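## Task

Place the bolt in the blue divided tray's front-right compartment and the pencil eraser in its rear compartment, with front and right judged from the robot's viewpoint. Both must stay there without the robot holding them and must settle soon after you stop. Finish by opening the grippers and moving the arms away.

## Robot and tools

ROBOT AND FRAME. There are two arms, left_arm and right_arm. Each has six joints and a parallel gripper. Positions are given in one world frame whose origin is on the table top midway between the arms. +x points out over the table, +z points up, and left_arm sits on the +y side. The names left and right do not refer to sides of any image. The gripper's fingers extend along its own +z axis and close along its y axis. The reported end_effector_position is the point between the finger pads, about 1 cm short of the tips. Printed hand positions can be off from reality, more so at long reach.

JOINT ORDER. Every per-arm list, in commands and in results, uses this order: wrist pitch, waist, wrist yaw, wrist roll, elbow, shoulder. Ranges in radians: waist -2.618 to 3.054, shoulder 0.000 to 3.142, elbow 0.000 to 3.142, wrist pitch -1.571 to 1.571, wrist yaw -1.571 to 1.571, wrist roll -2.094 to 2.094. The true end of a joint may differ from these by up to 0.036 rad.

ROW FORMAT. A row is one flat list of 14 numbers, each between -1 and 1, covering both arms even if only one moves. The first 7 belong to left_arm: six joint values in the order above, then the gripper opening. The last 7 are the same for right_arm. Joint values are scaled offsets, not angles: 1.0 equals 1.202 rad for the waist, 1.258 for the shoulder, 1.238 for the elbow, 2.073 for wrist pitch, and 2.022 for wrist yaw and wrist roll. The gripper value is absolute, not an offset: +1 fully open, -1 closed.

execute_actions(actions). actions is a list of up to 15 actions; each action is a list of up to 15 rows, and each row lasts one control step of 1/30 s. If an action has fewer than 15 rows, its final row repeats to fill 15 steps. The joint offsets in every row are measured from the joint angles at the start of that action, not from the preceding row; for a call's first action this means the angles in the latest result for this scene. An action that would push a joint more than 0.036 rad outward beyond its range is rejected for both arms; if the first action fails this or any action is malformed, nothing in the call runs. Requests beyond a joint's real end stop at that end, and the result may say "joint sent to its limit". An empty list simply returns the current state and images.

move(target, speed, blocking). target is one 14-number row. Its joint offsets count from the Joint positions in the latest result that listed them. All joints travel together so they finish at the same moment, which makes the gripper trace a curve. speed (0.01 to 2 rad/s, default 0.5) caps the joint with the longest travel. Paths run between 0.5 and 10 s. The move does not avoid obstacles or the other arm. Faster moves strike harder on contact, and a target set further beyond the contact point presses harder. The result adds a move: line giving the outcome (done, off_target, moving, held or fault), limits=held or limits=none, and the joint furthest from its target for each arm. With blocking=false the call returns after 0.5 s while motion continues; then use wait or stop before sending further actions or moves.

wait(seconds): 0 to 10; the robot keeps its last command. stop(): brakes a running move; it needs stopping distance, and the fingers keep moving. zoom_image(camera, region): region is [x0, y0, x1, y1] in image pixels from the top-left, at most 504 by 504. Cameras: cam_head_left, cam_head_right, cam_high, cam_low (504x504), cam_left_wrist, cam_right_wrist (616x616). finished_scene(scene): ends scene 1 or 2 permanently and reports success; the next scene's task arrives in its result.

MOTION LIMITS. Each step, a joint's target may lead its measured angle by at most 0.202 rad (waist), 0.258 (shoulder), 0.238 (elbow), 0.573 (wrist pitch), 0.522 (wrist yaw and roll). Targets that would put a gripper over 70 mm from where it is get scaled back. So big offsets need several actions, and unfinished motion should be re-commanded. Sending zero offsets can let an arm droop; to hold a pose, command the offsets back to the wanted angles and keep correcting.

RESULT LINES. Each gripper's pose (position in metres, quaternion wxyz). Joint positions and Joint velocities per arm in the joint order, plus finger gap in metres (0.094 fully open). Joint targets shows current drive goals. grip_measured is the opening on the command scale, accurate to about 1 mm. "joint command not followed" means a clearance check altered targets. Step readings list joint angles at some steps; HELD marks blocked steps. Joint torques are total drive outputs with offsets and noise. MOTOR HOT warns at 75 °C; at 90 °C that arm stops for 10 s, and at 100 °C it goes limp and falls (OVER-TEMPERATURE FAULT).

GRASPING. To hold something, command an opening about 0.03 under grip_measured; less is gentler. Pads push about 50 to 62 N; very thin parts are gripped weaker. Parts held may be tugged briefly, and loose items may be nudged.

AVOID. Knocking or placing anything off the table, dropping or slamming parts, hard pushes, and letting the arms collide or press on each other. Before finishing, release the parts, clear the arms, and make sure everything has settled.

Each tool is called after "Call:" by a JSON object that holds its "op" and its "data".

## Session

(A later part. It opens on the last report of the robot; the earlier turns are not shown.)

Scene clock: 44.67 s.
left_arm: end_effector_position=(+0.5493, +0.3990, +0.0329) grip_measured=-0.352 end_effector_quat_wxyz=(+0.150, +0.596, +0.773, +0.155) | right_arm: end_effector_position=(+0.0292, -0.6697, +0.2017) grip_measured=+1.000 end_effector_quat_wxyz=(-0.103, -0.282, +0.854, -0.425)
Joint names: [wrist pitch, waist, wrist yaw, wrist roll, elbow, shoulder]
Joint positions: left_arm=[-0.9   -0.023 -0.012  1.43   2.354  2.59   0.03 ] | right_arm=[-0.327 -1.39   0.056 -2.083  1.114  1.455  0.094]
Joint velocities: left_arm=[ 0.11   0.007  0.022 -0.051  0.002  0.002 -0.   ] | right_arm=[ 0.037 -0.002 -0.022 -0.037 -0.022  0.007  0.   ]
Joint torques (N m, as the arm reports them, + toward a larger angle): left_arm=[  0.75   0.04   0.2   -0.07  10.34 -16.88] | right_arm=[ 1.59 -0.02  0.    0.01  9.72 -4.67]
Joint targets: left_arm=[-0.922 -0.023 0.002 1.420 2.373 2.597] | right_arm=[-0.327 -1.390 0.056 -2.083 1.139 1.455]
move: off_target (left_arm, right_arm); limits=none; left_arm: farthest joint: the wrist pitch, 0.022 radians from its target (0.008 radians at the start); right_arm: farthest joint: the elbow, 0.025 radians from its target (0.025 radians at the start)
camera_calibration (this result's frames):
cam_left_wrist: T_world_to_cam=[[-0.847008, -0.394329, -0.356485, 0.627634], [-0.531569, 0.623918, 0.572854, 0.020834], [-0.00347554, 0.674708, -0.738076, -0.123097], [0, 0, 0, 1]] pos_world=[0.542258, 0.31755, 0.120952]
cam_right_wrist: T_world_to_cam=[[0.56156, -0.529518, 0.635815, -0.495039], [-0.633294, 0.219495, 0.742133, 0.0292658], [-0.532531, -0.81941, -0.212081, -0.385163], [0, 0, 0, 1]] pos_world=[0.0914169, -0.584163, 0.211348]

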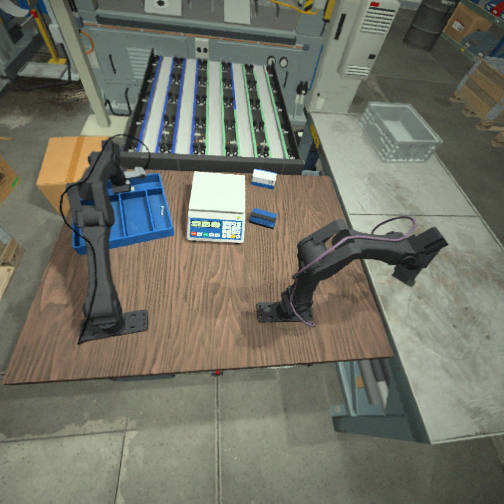

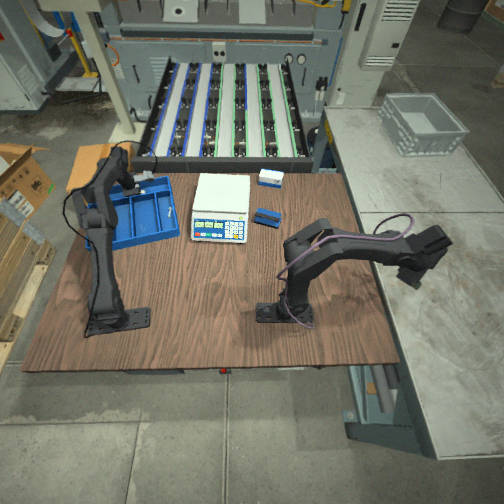

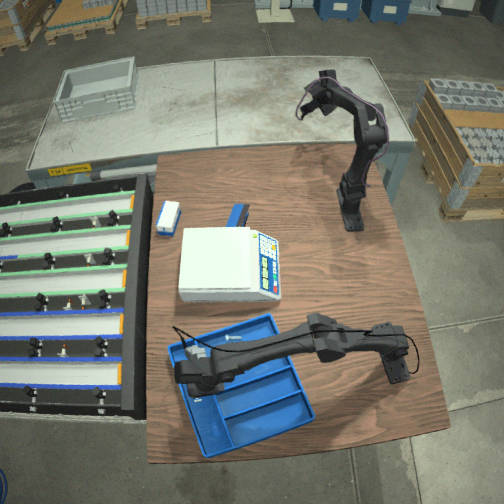

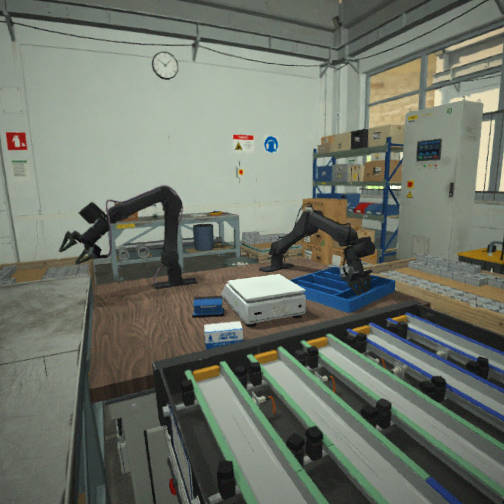

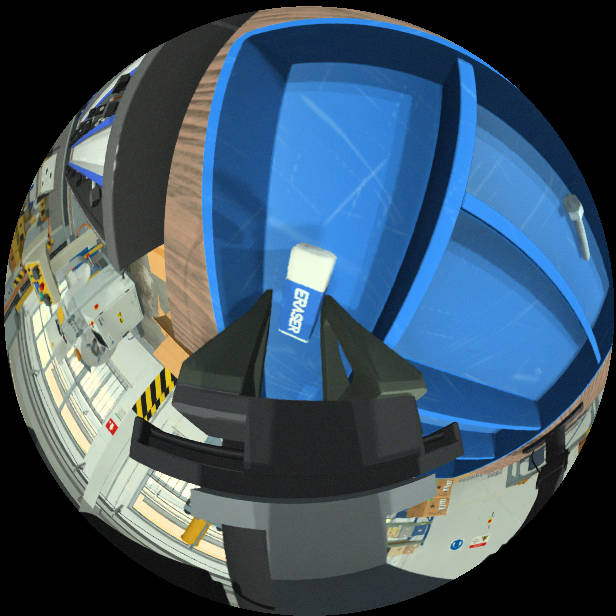

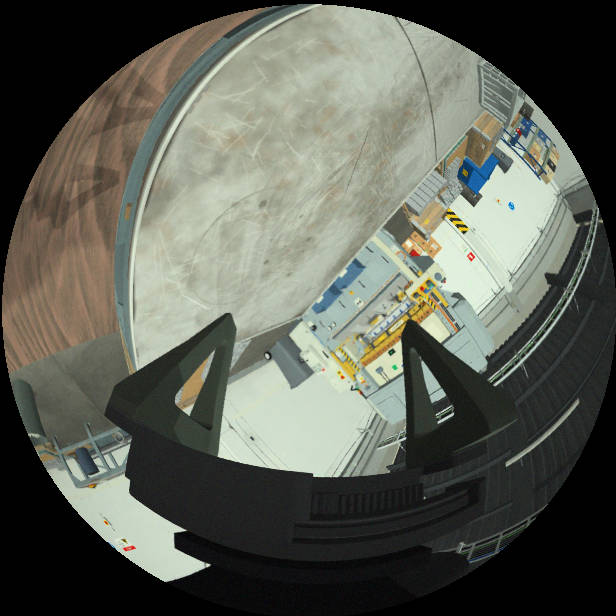

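Call:
{"op": "execute_actions", "data": {"actions": []}}

Scene clock: 45.10 s.
left_arm: end_effector_position=(+0.5493, +0.3990, +0.0329) grip_measured=-0.352 end_effector_quat_wxyz=(+0.150, +0.596, +0.773, +0.155) | right_arm: end_effector_position=(+0.0292, -0.6697, +0.2017) grip_measured=+1.000 end_effector_quat_wxyz=(-0.103, -0.282, +0.854, -0.425)
Joint names: [wrist pitch, waist, wrist yaw, wrist roll, elbow, shoulder]
Joint positions: left_arm=[-0.9   -0.023 -0.012  1.43   2.354  2.59   0.03 ] | right_arm=[-0.327 -1.39   0.056 -2.083  1.114  1.455  0.094]
Joint velocities: left_arm=[-0.007 -0.007  0.037  0.095 -0.007  0.032 -0.001] | right_arm=[ 0.007 -0.007 -0.007 -0.095  0.002 -0.012  0.   ]
Joint torques (N m, as the arm reports them, + toward a larger angle): left_arm=[  0.71  -0.03   0.19  -0.06  10.4  -16.69] | right_arm=[ 1.59 -0.05  0.02  0.01  9.71 -4.66]
Joint targets: left_arm=[-0.922 -0.023 0.002 1.420 2.373 2.597] | right_arm=[-0.327 -1.390 0.056 -2.083 1.139 1.455]
camera_calibration (this result's frames):
cam_left_wrist: T_world_to_cam=[[-0.847008, -0.394329, -0.356485, 0.627634], [-0.531569, 0.623918, 0.572854, 0.020834], [-0.00347554, 0.674708, -0.738076, -0.123097], [0, 0, 0, 1]] pos_world=[0.542258, 0.31755, 0.120952]
cam_right_wrist: T_world_to_cam=[[0.56156, -0.529518, 0.635815, -0.495039], [-0.633294, 0.219495, 0.742133, 0.0292658], [-0.532531, -0.81941, -0.212081, -0.385163], [0, 0, 0, 1]] pos_world=[0.0914169, -0.584163, 0.211348]

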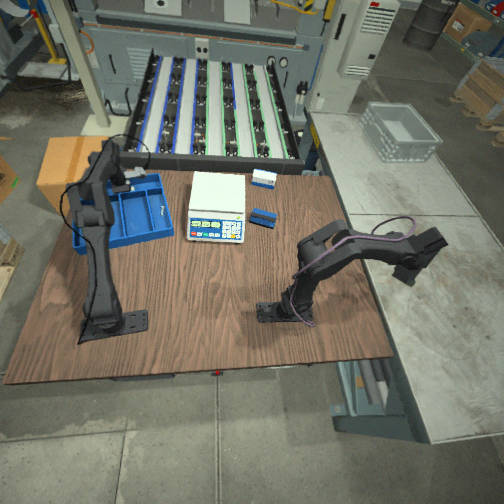

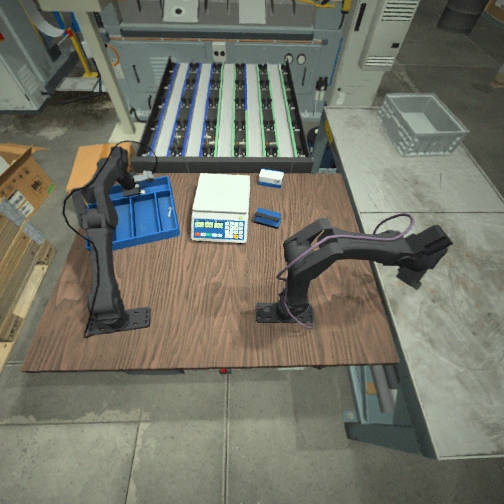

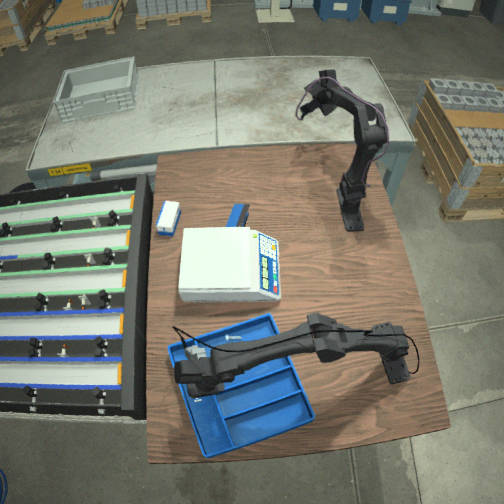

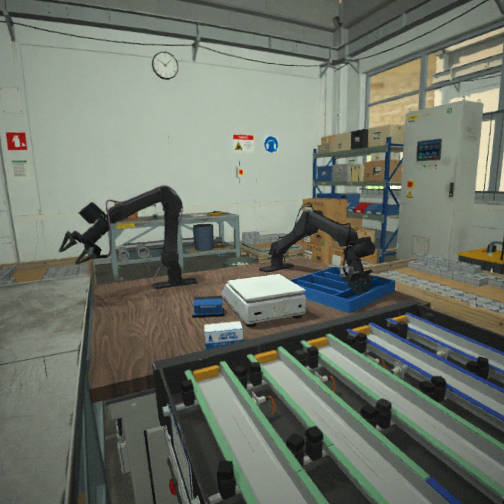

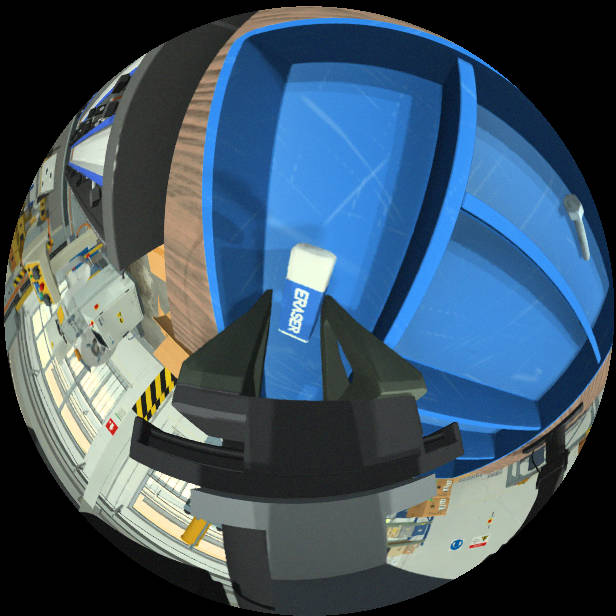

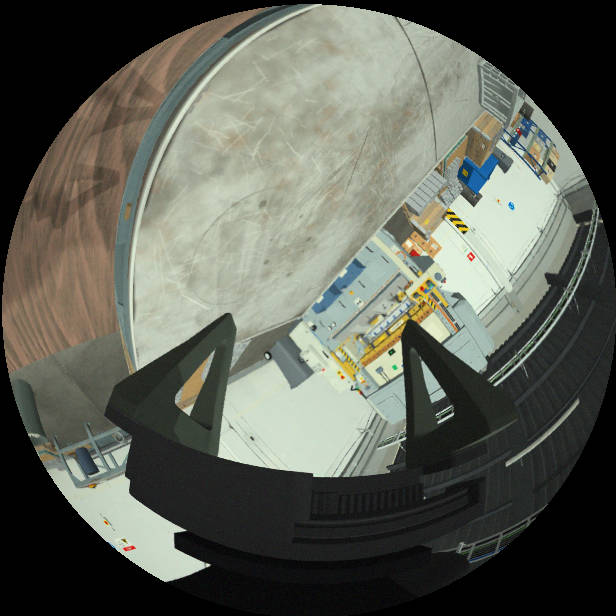

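Call:
{"op": "move", "data": {"target": [0,0,0,0,0,-0.16,-0.35,0,0,0,0,0.02,0,1], "speed": 0.3}}

Call:
{"op": "move", "data": {"target": [-0.15,0.4,0,0,-0.75,-0.55,0,0,0,0,0,0.02,0,1], "speed": 1.0}}

Scene clock: 46.40 s.
left_arm: end_effector_position=(+0.5566, +0.3999, +0.1461) grip_measured=-0.352 end_effector_quat_wxyz=(+0.219, +0.580, +0.753, +0.222) | right_arm: end_effector_position=(+0.0292, -0.6697, +0.2017) grip_measured=+1.000 end_effector_quat_wxyz=(-0.103, -0.282, +0.854, -0.425)
Joint names: [wrist pitch, waist, wrist yaw, wrist roll, elbow, shoulder]
Joint positions: left_arm=[-0.892 -0.023 -0.012  1.43   2.354  2.399  0.03 ] | right_arm=[-0.327 -1.39   0.056 -2.083  1.114  1.455  0.094]
Joint velocities: left_arm=[ 0.007  0.012 -0.007  0.037 -0.017  0.017 -0.   ] | right_arm=[ 0.007  0.002 -0.037 -0.007 -0.007  0.002  0.   ]
Joint torques (N m, as the arm reports them, + toward a larger angle): left_arm=[  1.15  -0.05   0.02   0.02   8.74 -17.41] | right_arm=[ 1.6  -0.02  0.02  0.    9.72 -4.66]
Joint targets: left_arm=[-0.900 -0.023 -0.012 1.430 2.354 2.388] | right_arm=[-0.327 -1.390 0.056 -2.083 1.139 1.455]
move: off_target (right_arm); limits=none; left_arm: farthest joint: the shoulder, 0.010 radians from its target (0.201 radians at the start); right_arm: farthest joint: the elbow, 0.025 radians from its target (0.025 radians at the start)
camera_calibration (this result's frames):
cam_left_wrist: T_world_to_cam=[[-0.759345, -0.384323, -0.525063, 0.646434], [-0.635356, 0.612071, 0.470842, 0.0367499], [0.140421, 0.691134, -0.708954, -0.130948], [0, 0, 0, 1]] pos_world=[0.532603, 0.316448, 0.229279]
cam_right_wrist: T_world_to_cam=[[0.56156, -0.529518, 0.635815, -0.495039], [-0.633294, 0.219495, 0.742133, 0.0292658], [-0.532531, -0.81941, -0.212081, -0.385163], [0, 0, 0, 1]] pos_world=[0.0914169, -0.584163, 0.211348]

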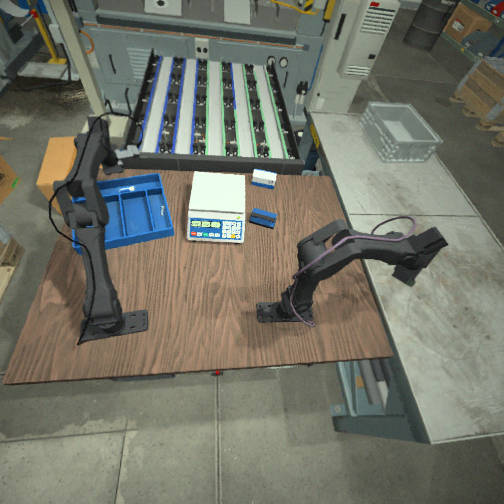

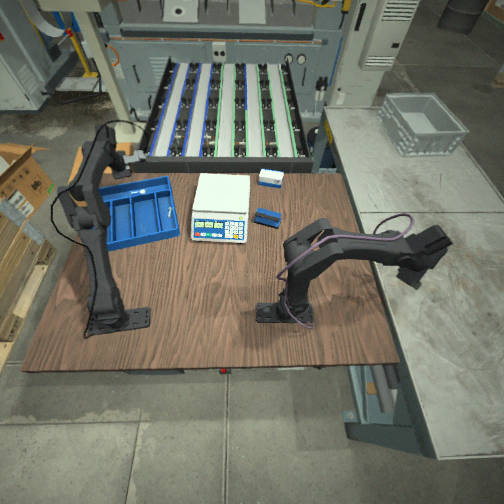

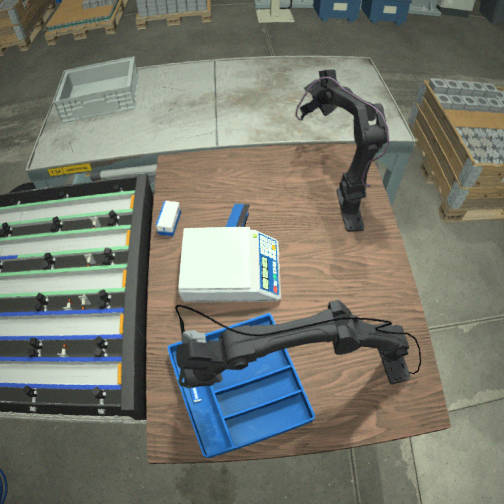

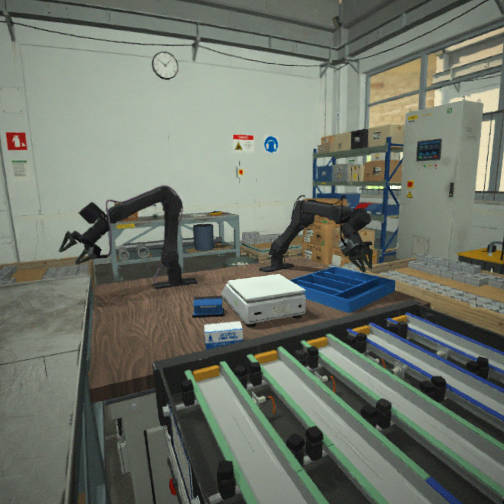

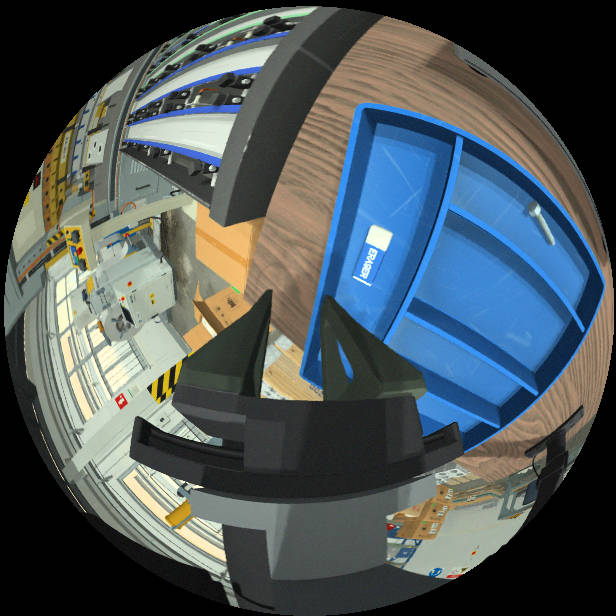

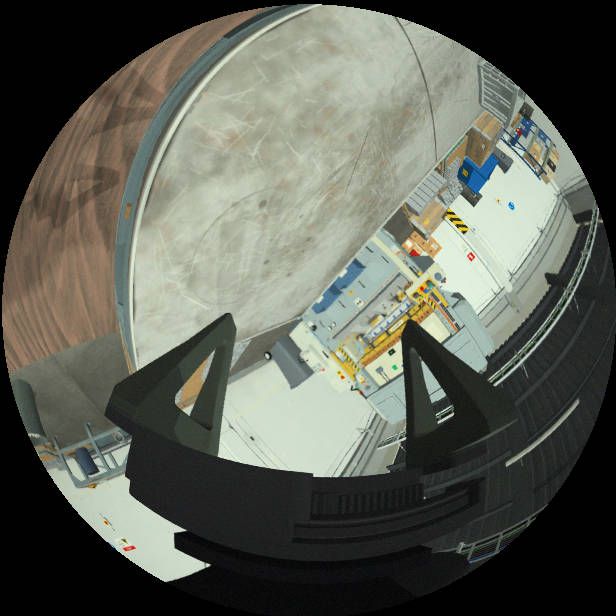

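Scene clock: 47.83 s.
left_arm: end_effector_position=(+0.2293, +0.5191, +0.1204) grip_measured=-0.002 end_effector_quat_wxyz=(+0.020, +0.405, +0.913, +0.045) | right_arm: end_effector_position=(+0.0292, -0.6697, +0.2017) grip_measured=+1.000 end_effector_quat_wxyz=(-0.103, -0.282, +0.854, -0.425)
Joint names: [wrist pitch, waist, wrist yaw, wrist roll, elbow, shoulder]
Joint positions: left_arm=[-1.188  0.457 -0.014  1.43   1.441  1.728  0.047] | right_arm=[-0.327 -1.39   0.056 -2.083  1.114  1.455  0.094]
Joint velocities: left_arm=[ 0.022 -0.002  0.022  0.037 -0.027 -0.002  0.001] | right_arm=[-0.007 -0.012 -0.051 -0.007  0.007 -0.002  0.   ]
Joint torques (N m, as the arm reports them, + toward a larger angle): left_arm=[  0.21  -0.01   0.04   0.01   6.68 -11.15] | right_arm=[ 1.59 -0.03  0.01  0.01  9.74 -4.69]
Joint targets: left_arm=[-1.203 0.458 -0.013 1.430 1.426 1.707] | right_arm=[-0.327 -1.390 0.056 -2.083 1.139 1.455]
move: off_target (left_arm, right_arm); limits=none; left_arm: farthest joint: the shoulder, 0.021 radians from its target (0.692 radians at the start); right_arm: farthest joint: the elbow, 0.025 radians from its target (0.025 radians at the start)
camera_calibration (this result's frames):
cam_left_wrist: T_world_to_cam=[[-0.625614, -0.778967, -0.0426388, 0.546226], [-0.57979, 0.427688, 0.693489, -0.175936], [-0.521968, 0.458578, -0.719205, 0.0882089], [0, 0, 0, 1]] pos_world=[0.285763, 0.460287, 0.20874]
cam_right_wrist: T_world_to_cam=[[0.56156, -0.529518, 0.635815, -0.495039], [-0.633294, 0.219495, 0.742133, 0.0292658], [-0.532531, -0.81941, -0.212081, -0.385163], [0, 0, 0, 1]] pos_world=[0.0914169, -0.584163, 0.211348]

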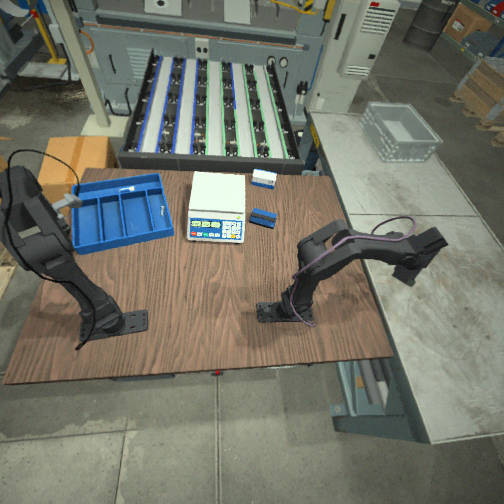

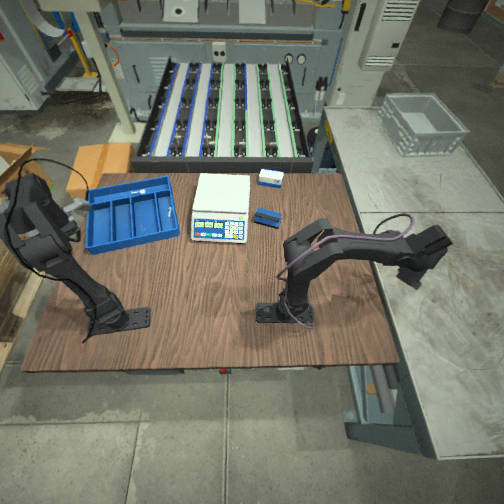

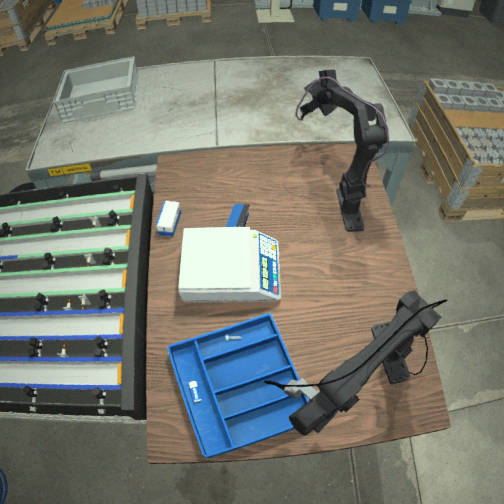

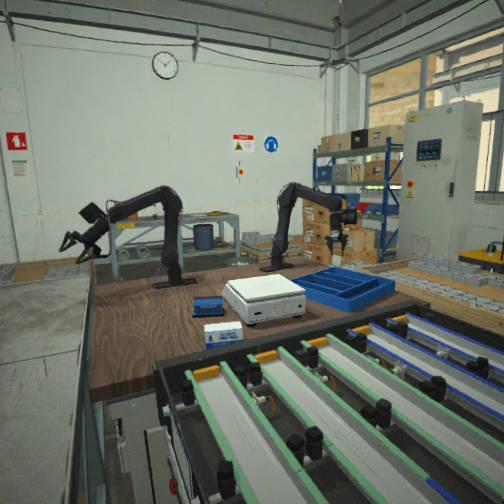

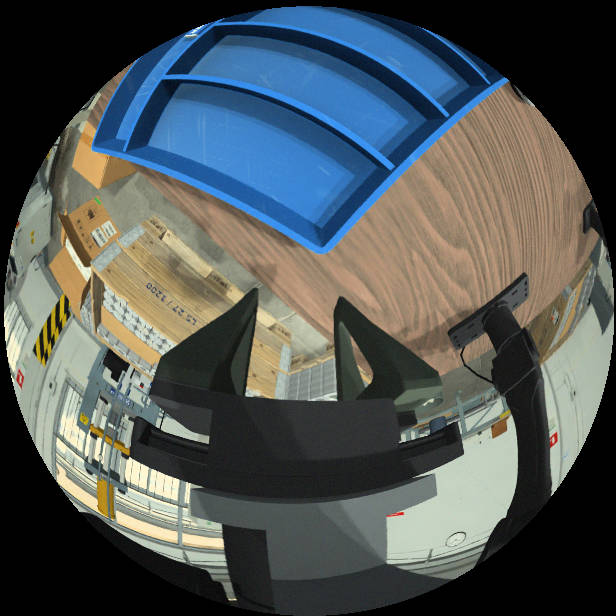

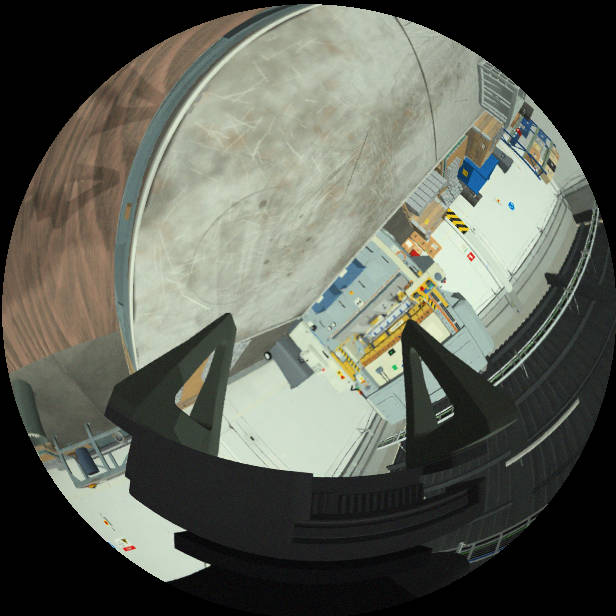

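Call:
{"op": "move", "data": {"target": [0,0.45,0,0,0.1,-0.15,0,0,0,0,0,0.02,0,1], "speed": 1.2}}

Call:
{"op": "finished_scene", "data": {"scene": 1}}

Scene clock: 48.87 s.
left_arm: end_effector_position=(+0.0977, +0.6507, +0.2131) grip_measured=-0.002 end_effector_quat_wxyz=(+0.047, +0.143, +0.970, +0.190) | right_arm: end_effector_position=(+0.0292, -0.6697, +0.2017) grip_measured=+1.000 end_effector_quat_wxyz=(-0.103, -0.282, +0.854, -0.425)
Joint names: [wrist pitch, waist, wrist yaw, wrist roll, elbow, shoulder]
Joint positions: left_arm=[-1.178  0.998 -0.019  1.43   1.55   1.55   0.047] | right_arm=[-0.327 -1.39   0.056 -2.083  1.114  1.455  0.094]
Joint velocities: left_arm=[-0.037 -0.002  0.022  0.037 -0.007 -0.017 -0.001] | right_arm=[-0.007  0.007 -0.022  0.037  0.007  0.002  0.   ]
Joint torques (N m, as the arm reports them, + toward a larger angle): left_arm=[ 0.83  0.04  0.05  0.05  9.6  -8.57] | right_arm=[ 1.59 -0.03  0.01  0.    9.74 -4.69]
Joint targets: left_arm=[-1.188 0.998 -0.014 1.430 1.565 1.539] | right_arm=[-0.327 -1.390 0.056 -2.083 1.139 1.455]
move: off_target (right_arm); limits=none; left_arm: farthest joint: the elbow, 0.014 radians from its target (0.124 radians at the start); right_arm: farthest joint: the elbow, 0.025 radians from its target (0.025 radians at the start)
camera_calibration (this result's frames):
cam_left_wrist: T_world_to_cam=[[-0.111991, -0.940667, -0.320318, 0.684595], [-0.796042, -0.108016, 0.595525, 0.0178316], [-0.59479, 0.32168, -0.736713, 0.125793], [0, 0, 0, 1]] pos_world=[0.165684, 0.605437, 0.301342]
cam_right_wrist: T_world_to_cam=[[0.56156, -0.529518, 0.635815, -0.495039], [-0.633294, 0.219495, 0.742133, 0.0292658], [-0.532531, -0.81941, -0.212081, -0.385163], [0, 0, 0, 1]] pos_world=[0.0914169, -0.584163, 0.211348]

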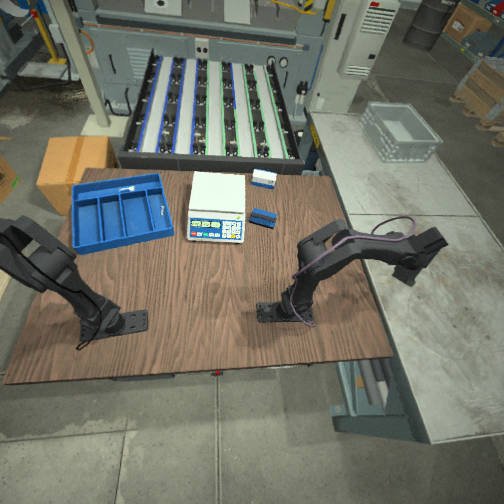

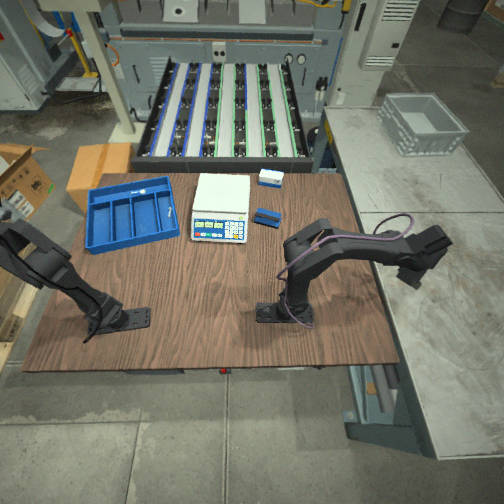

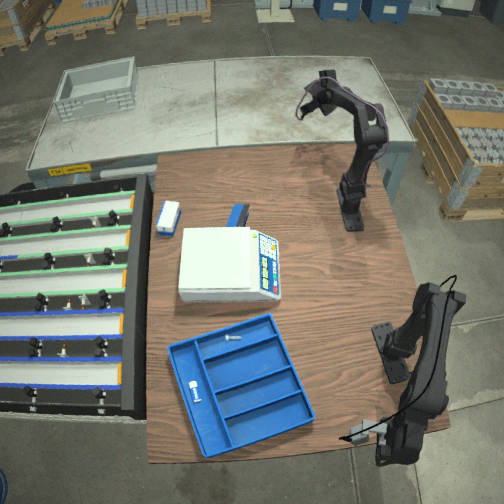

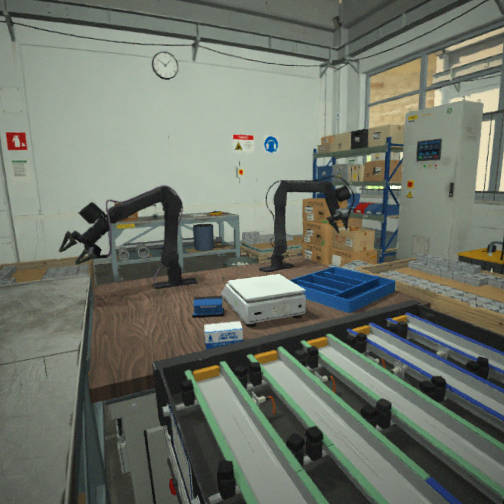

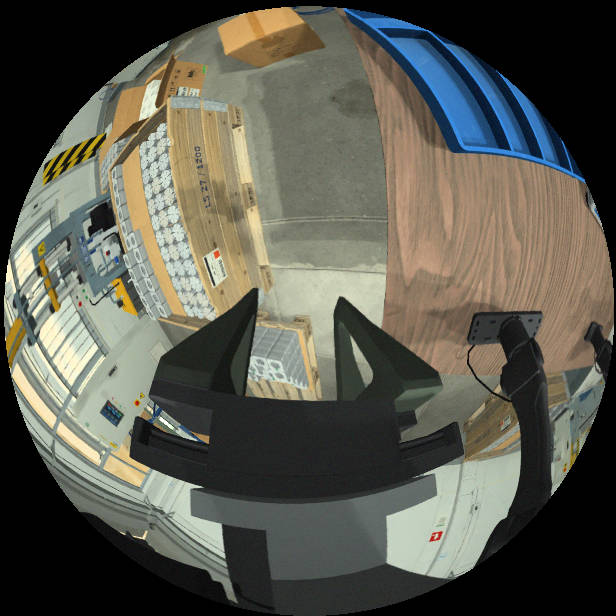

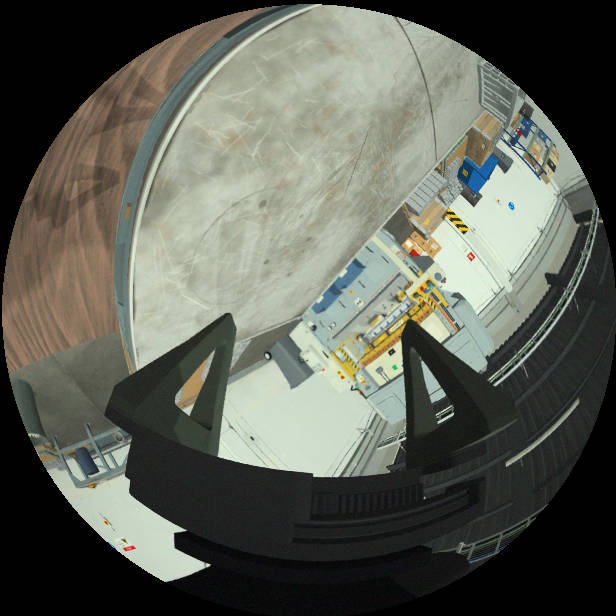

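The scene is finished: the task was done.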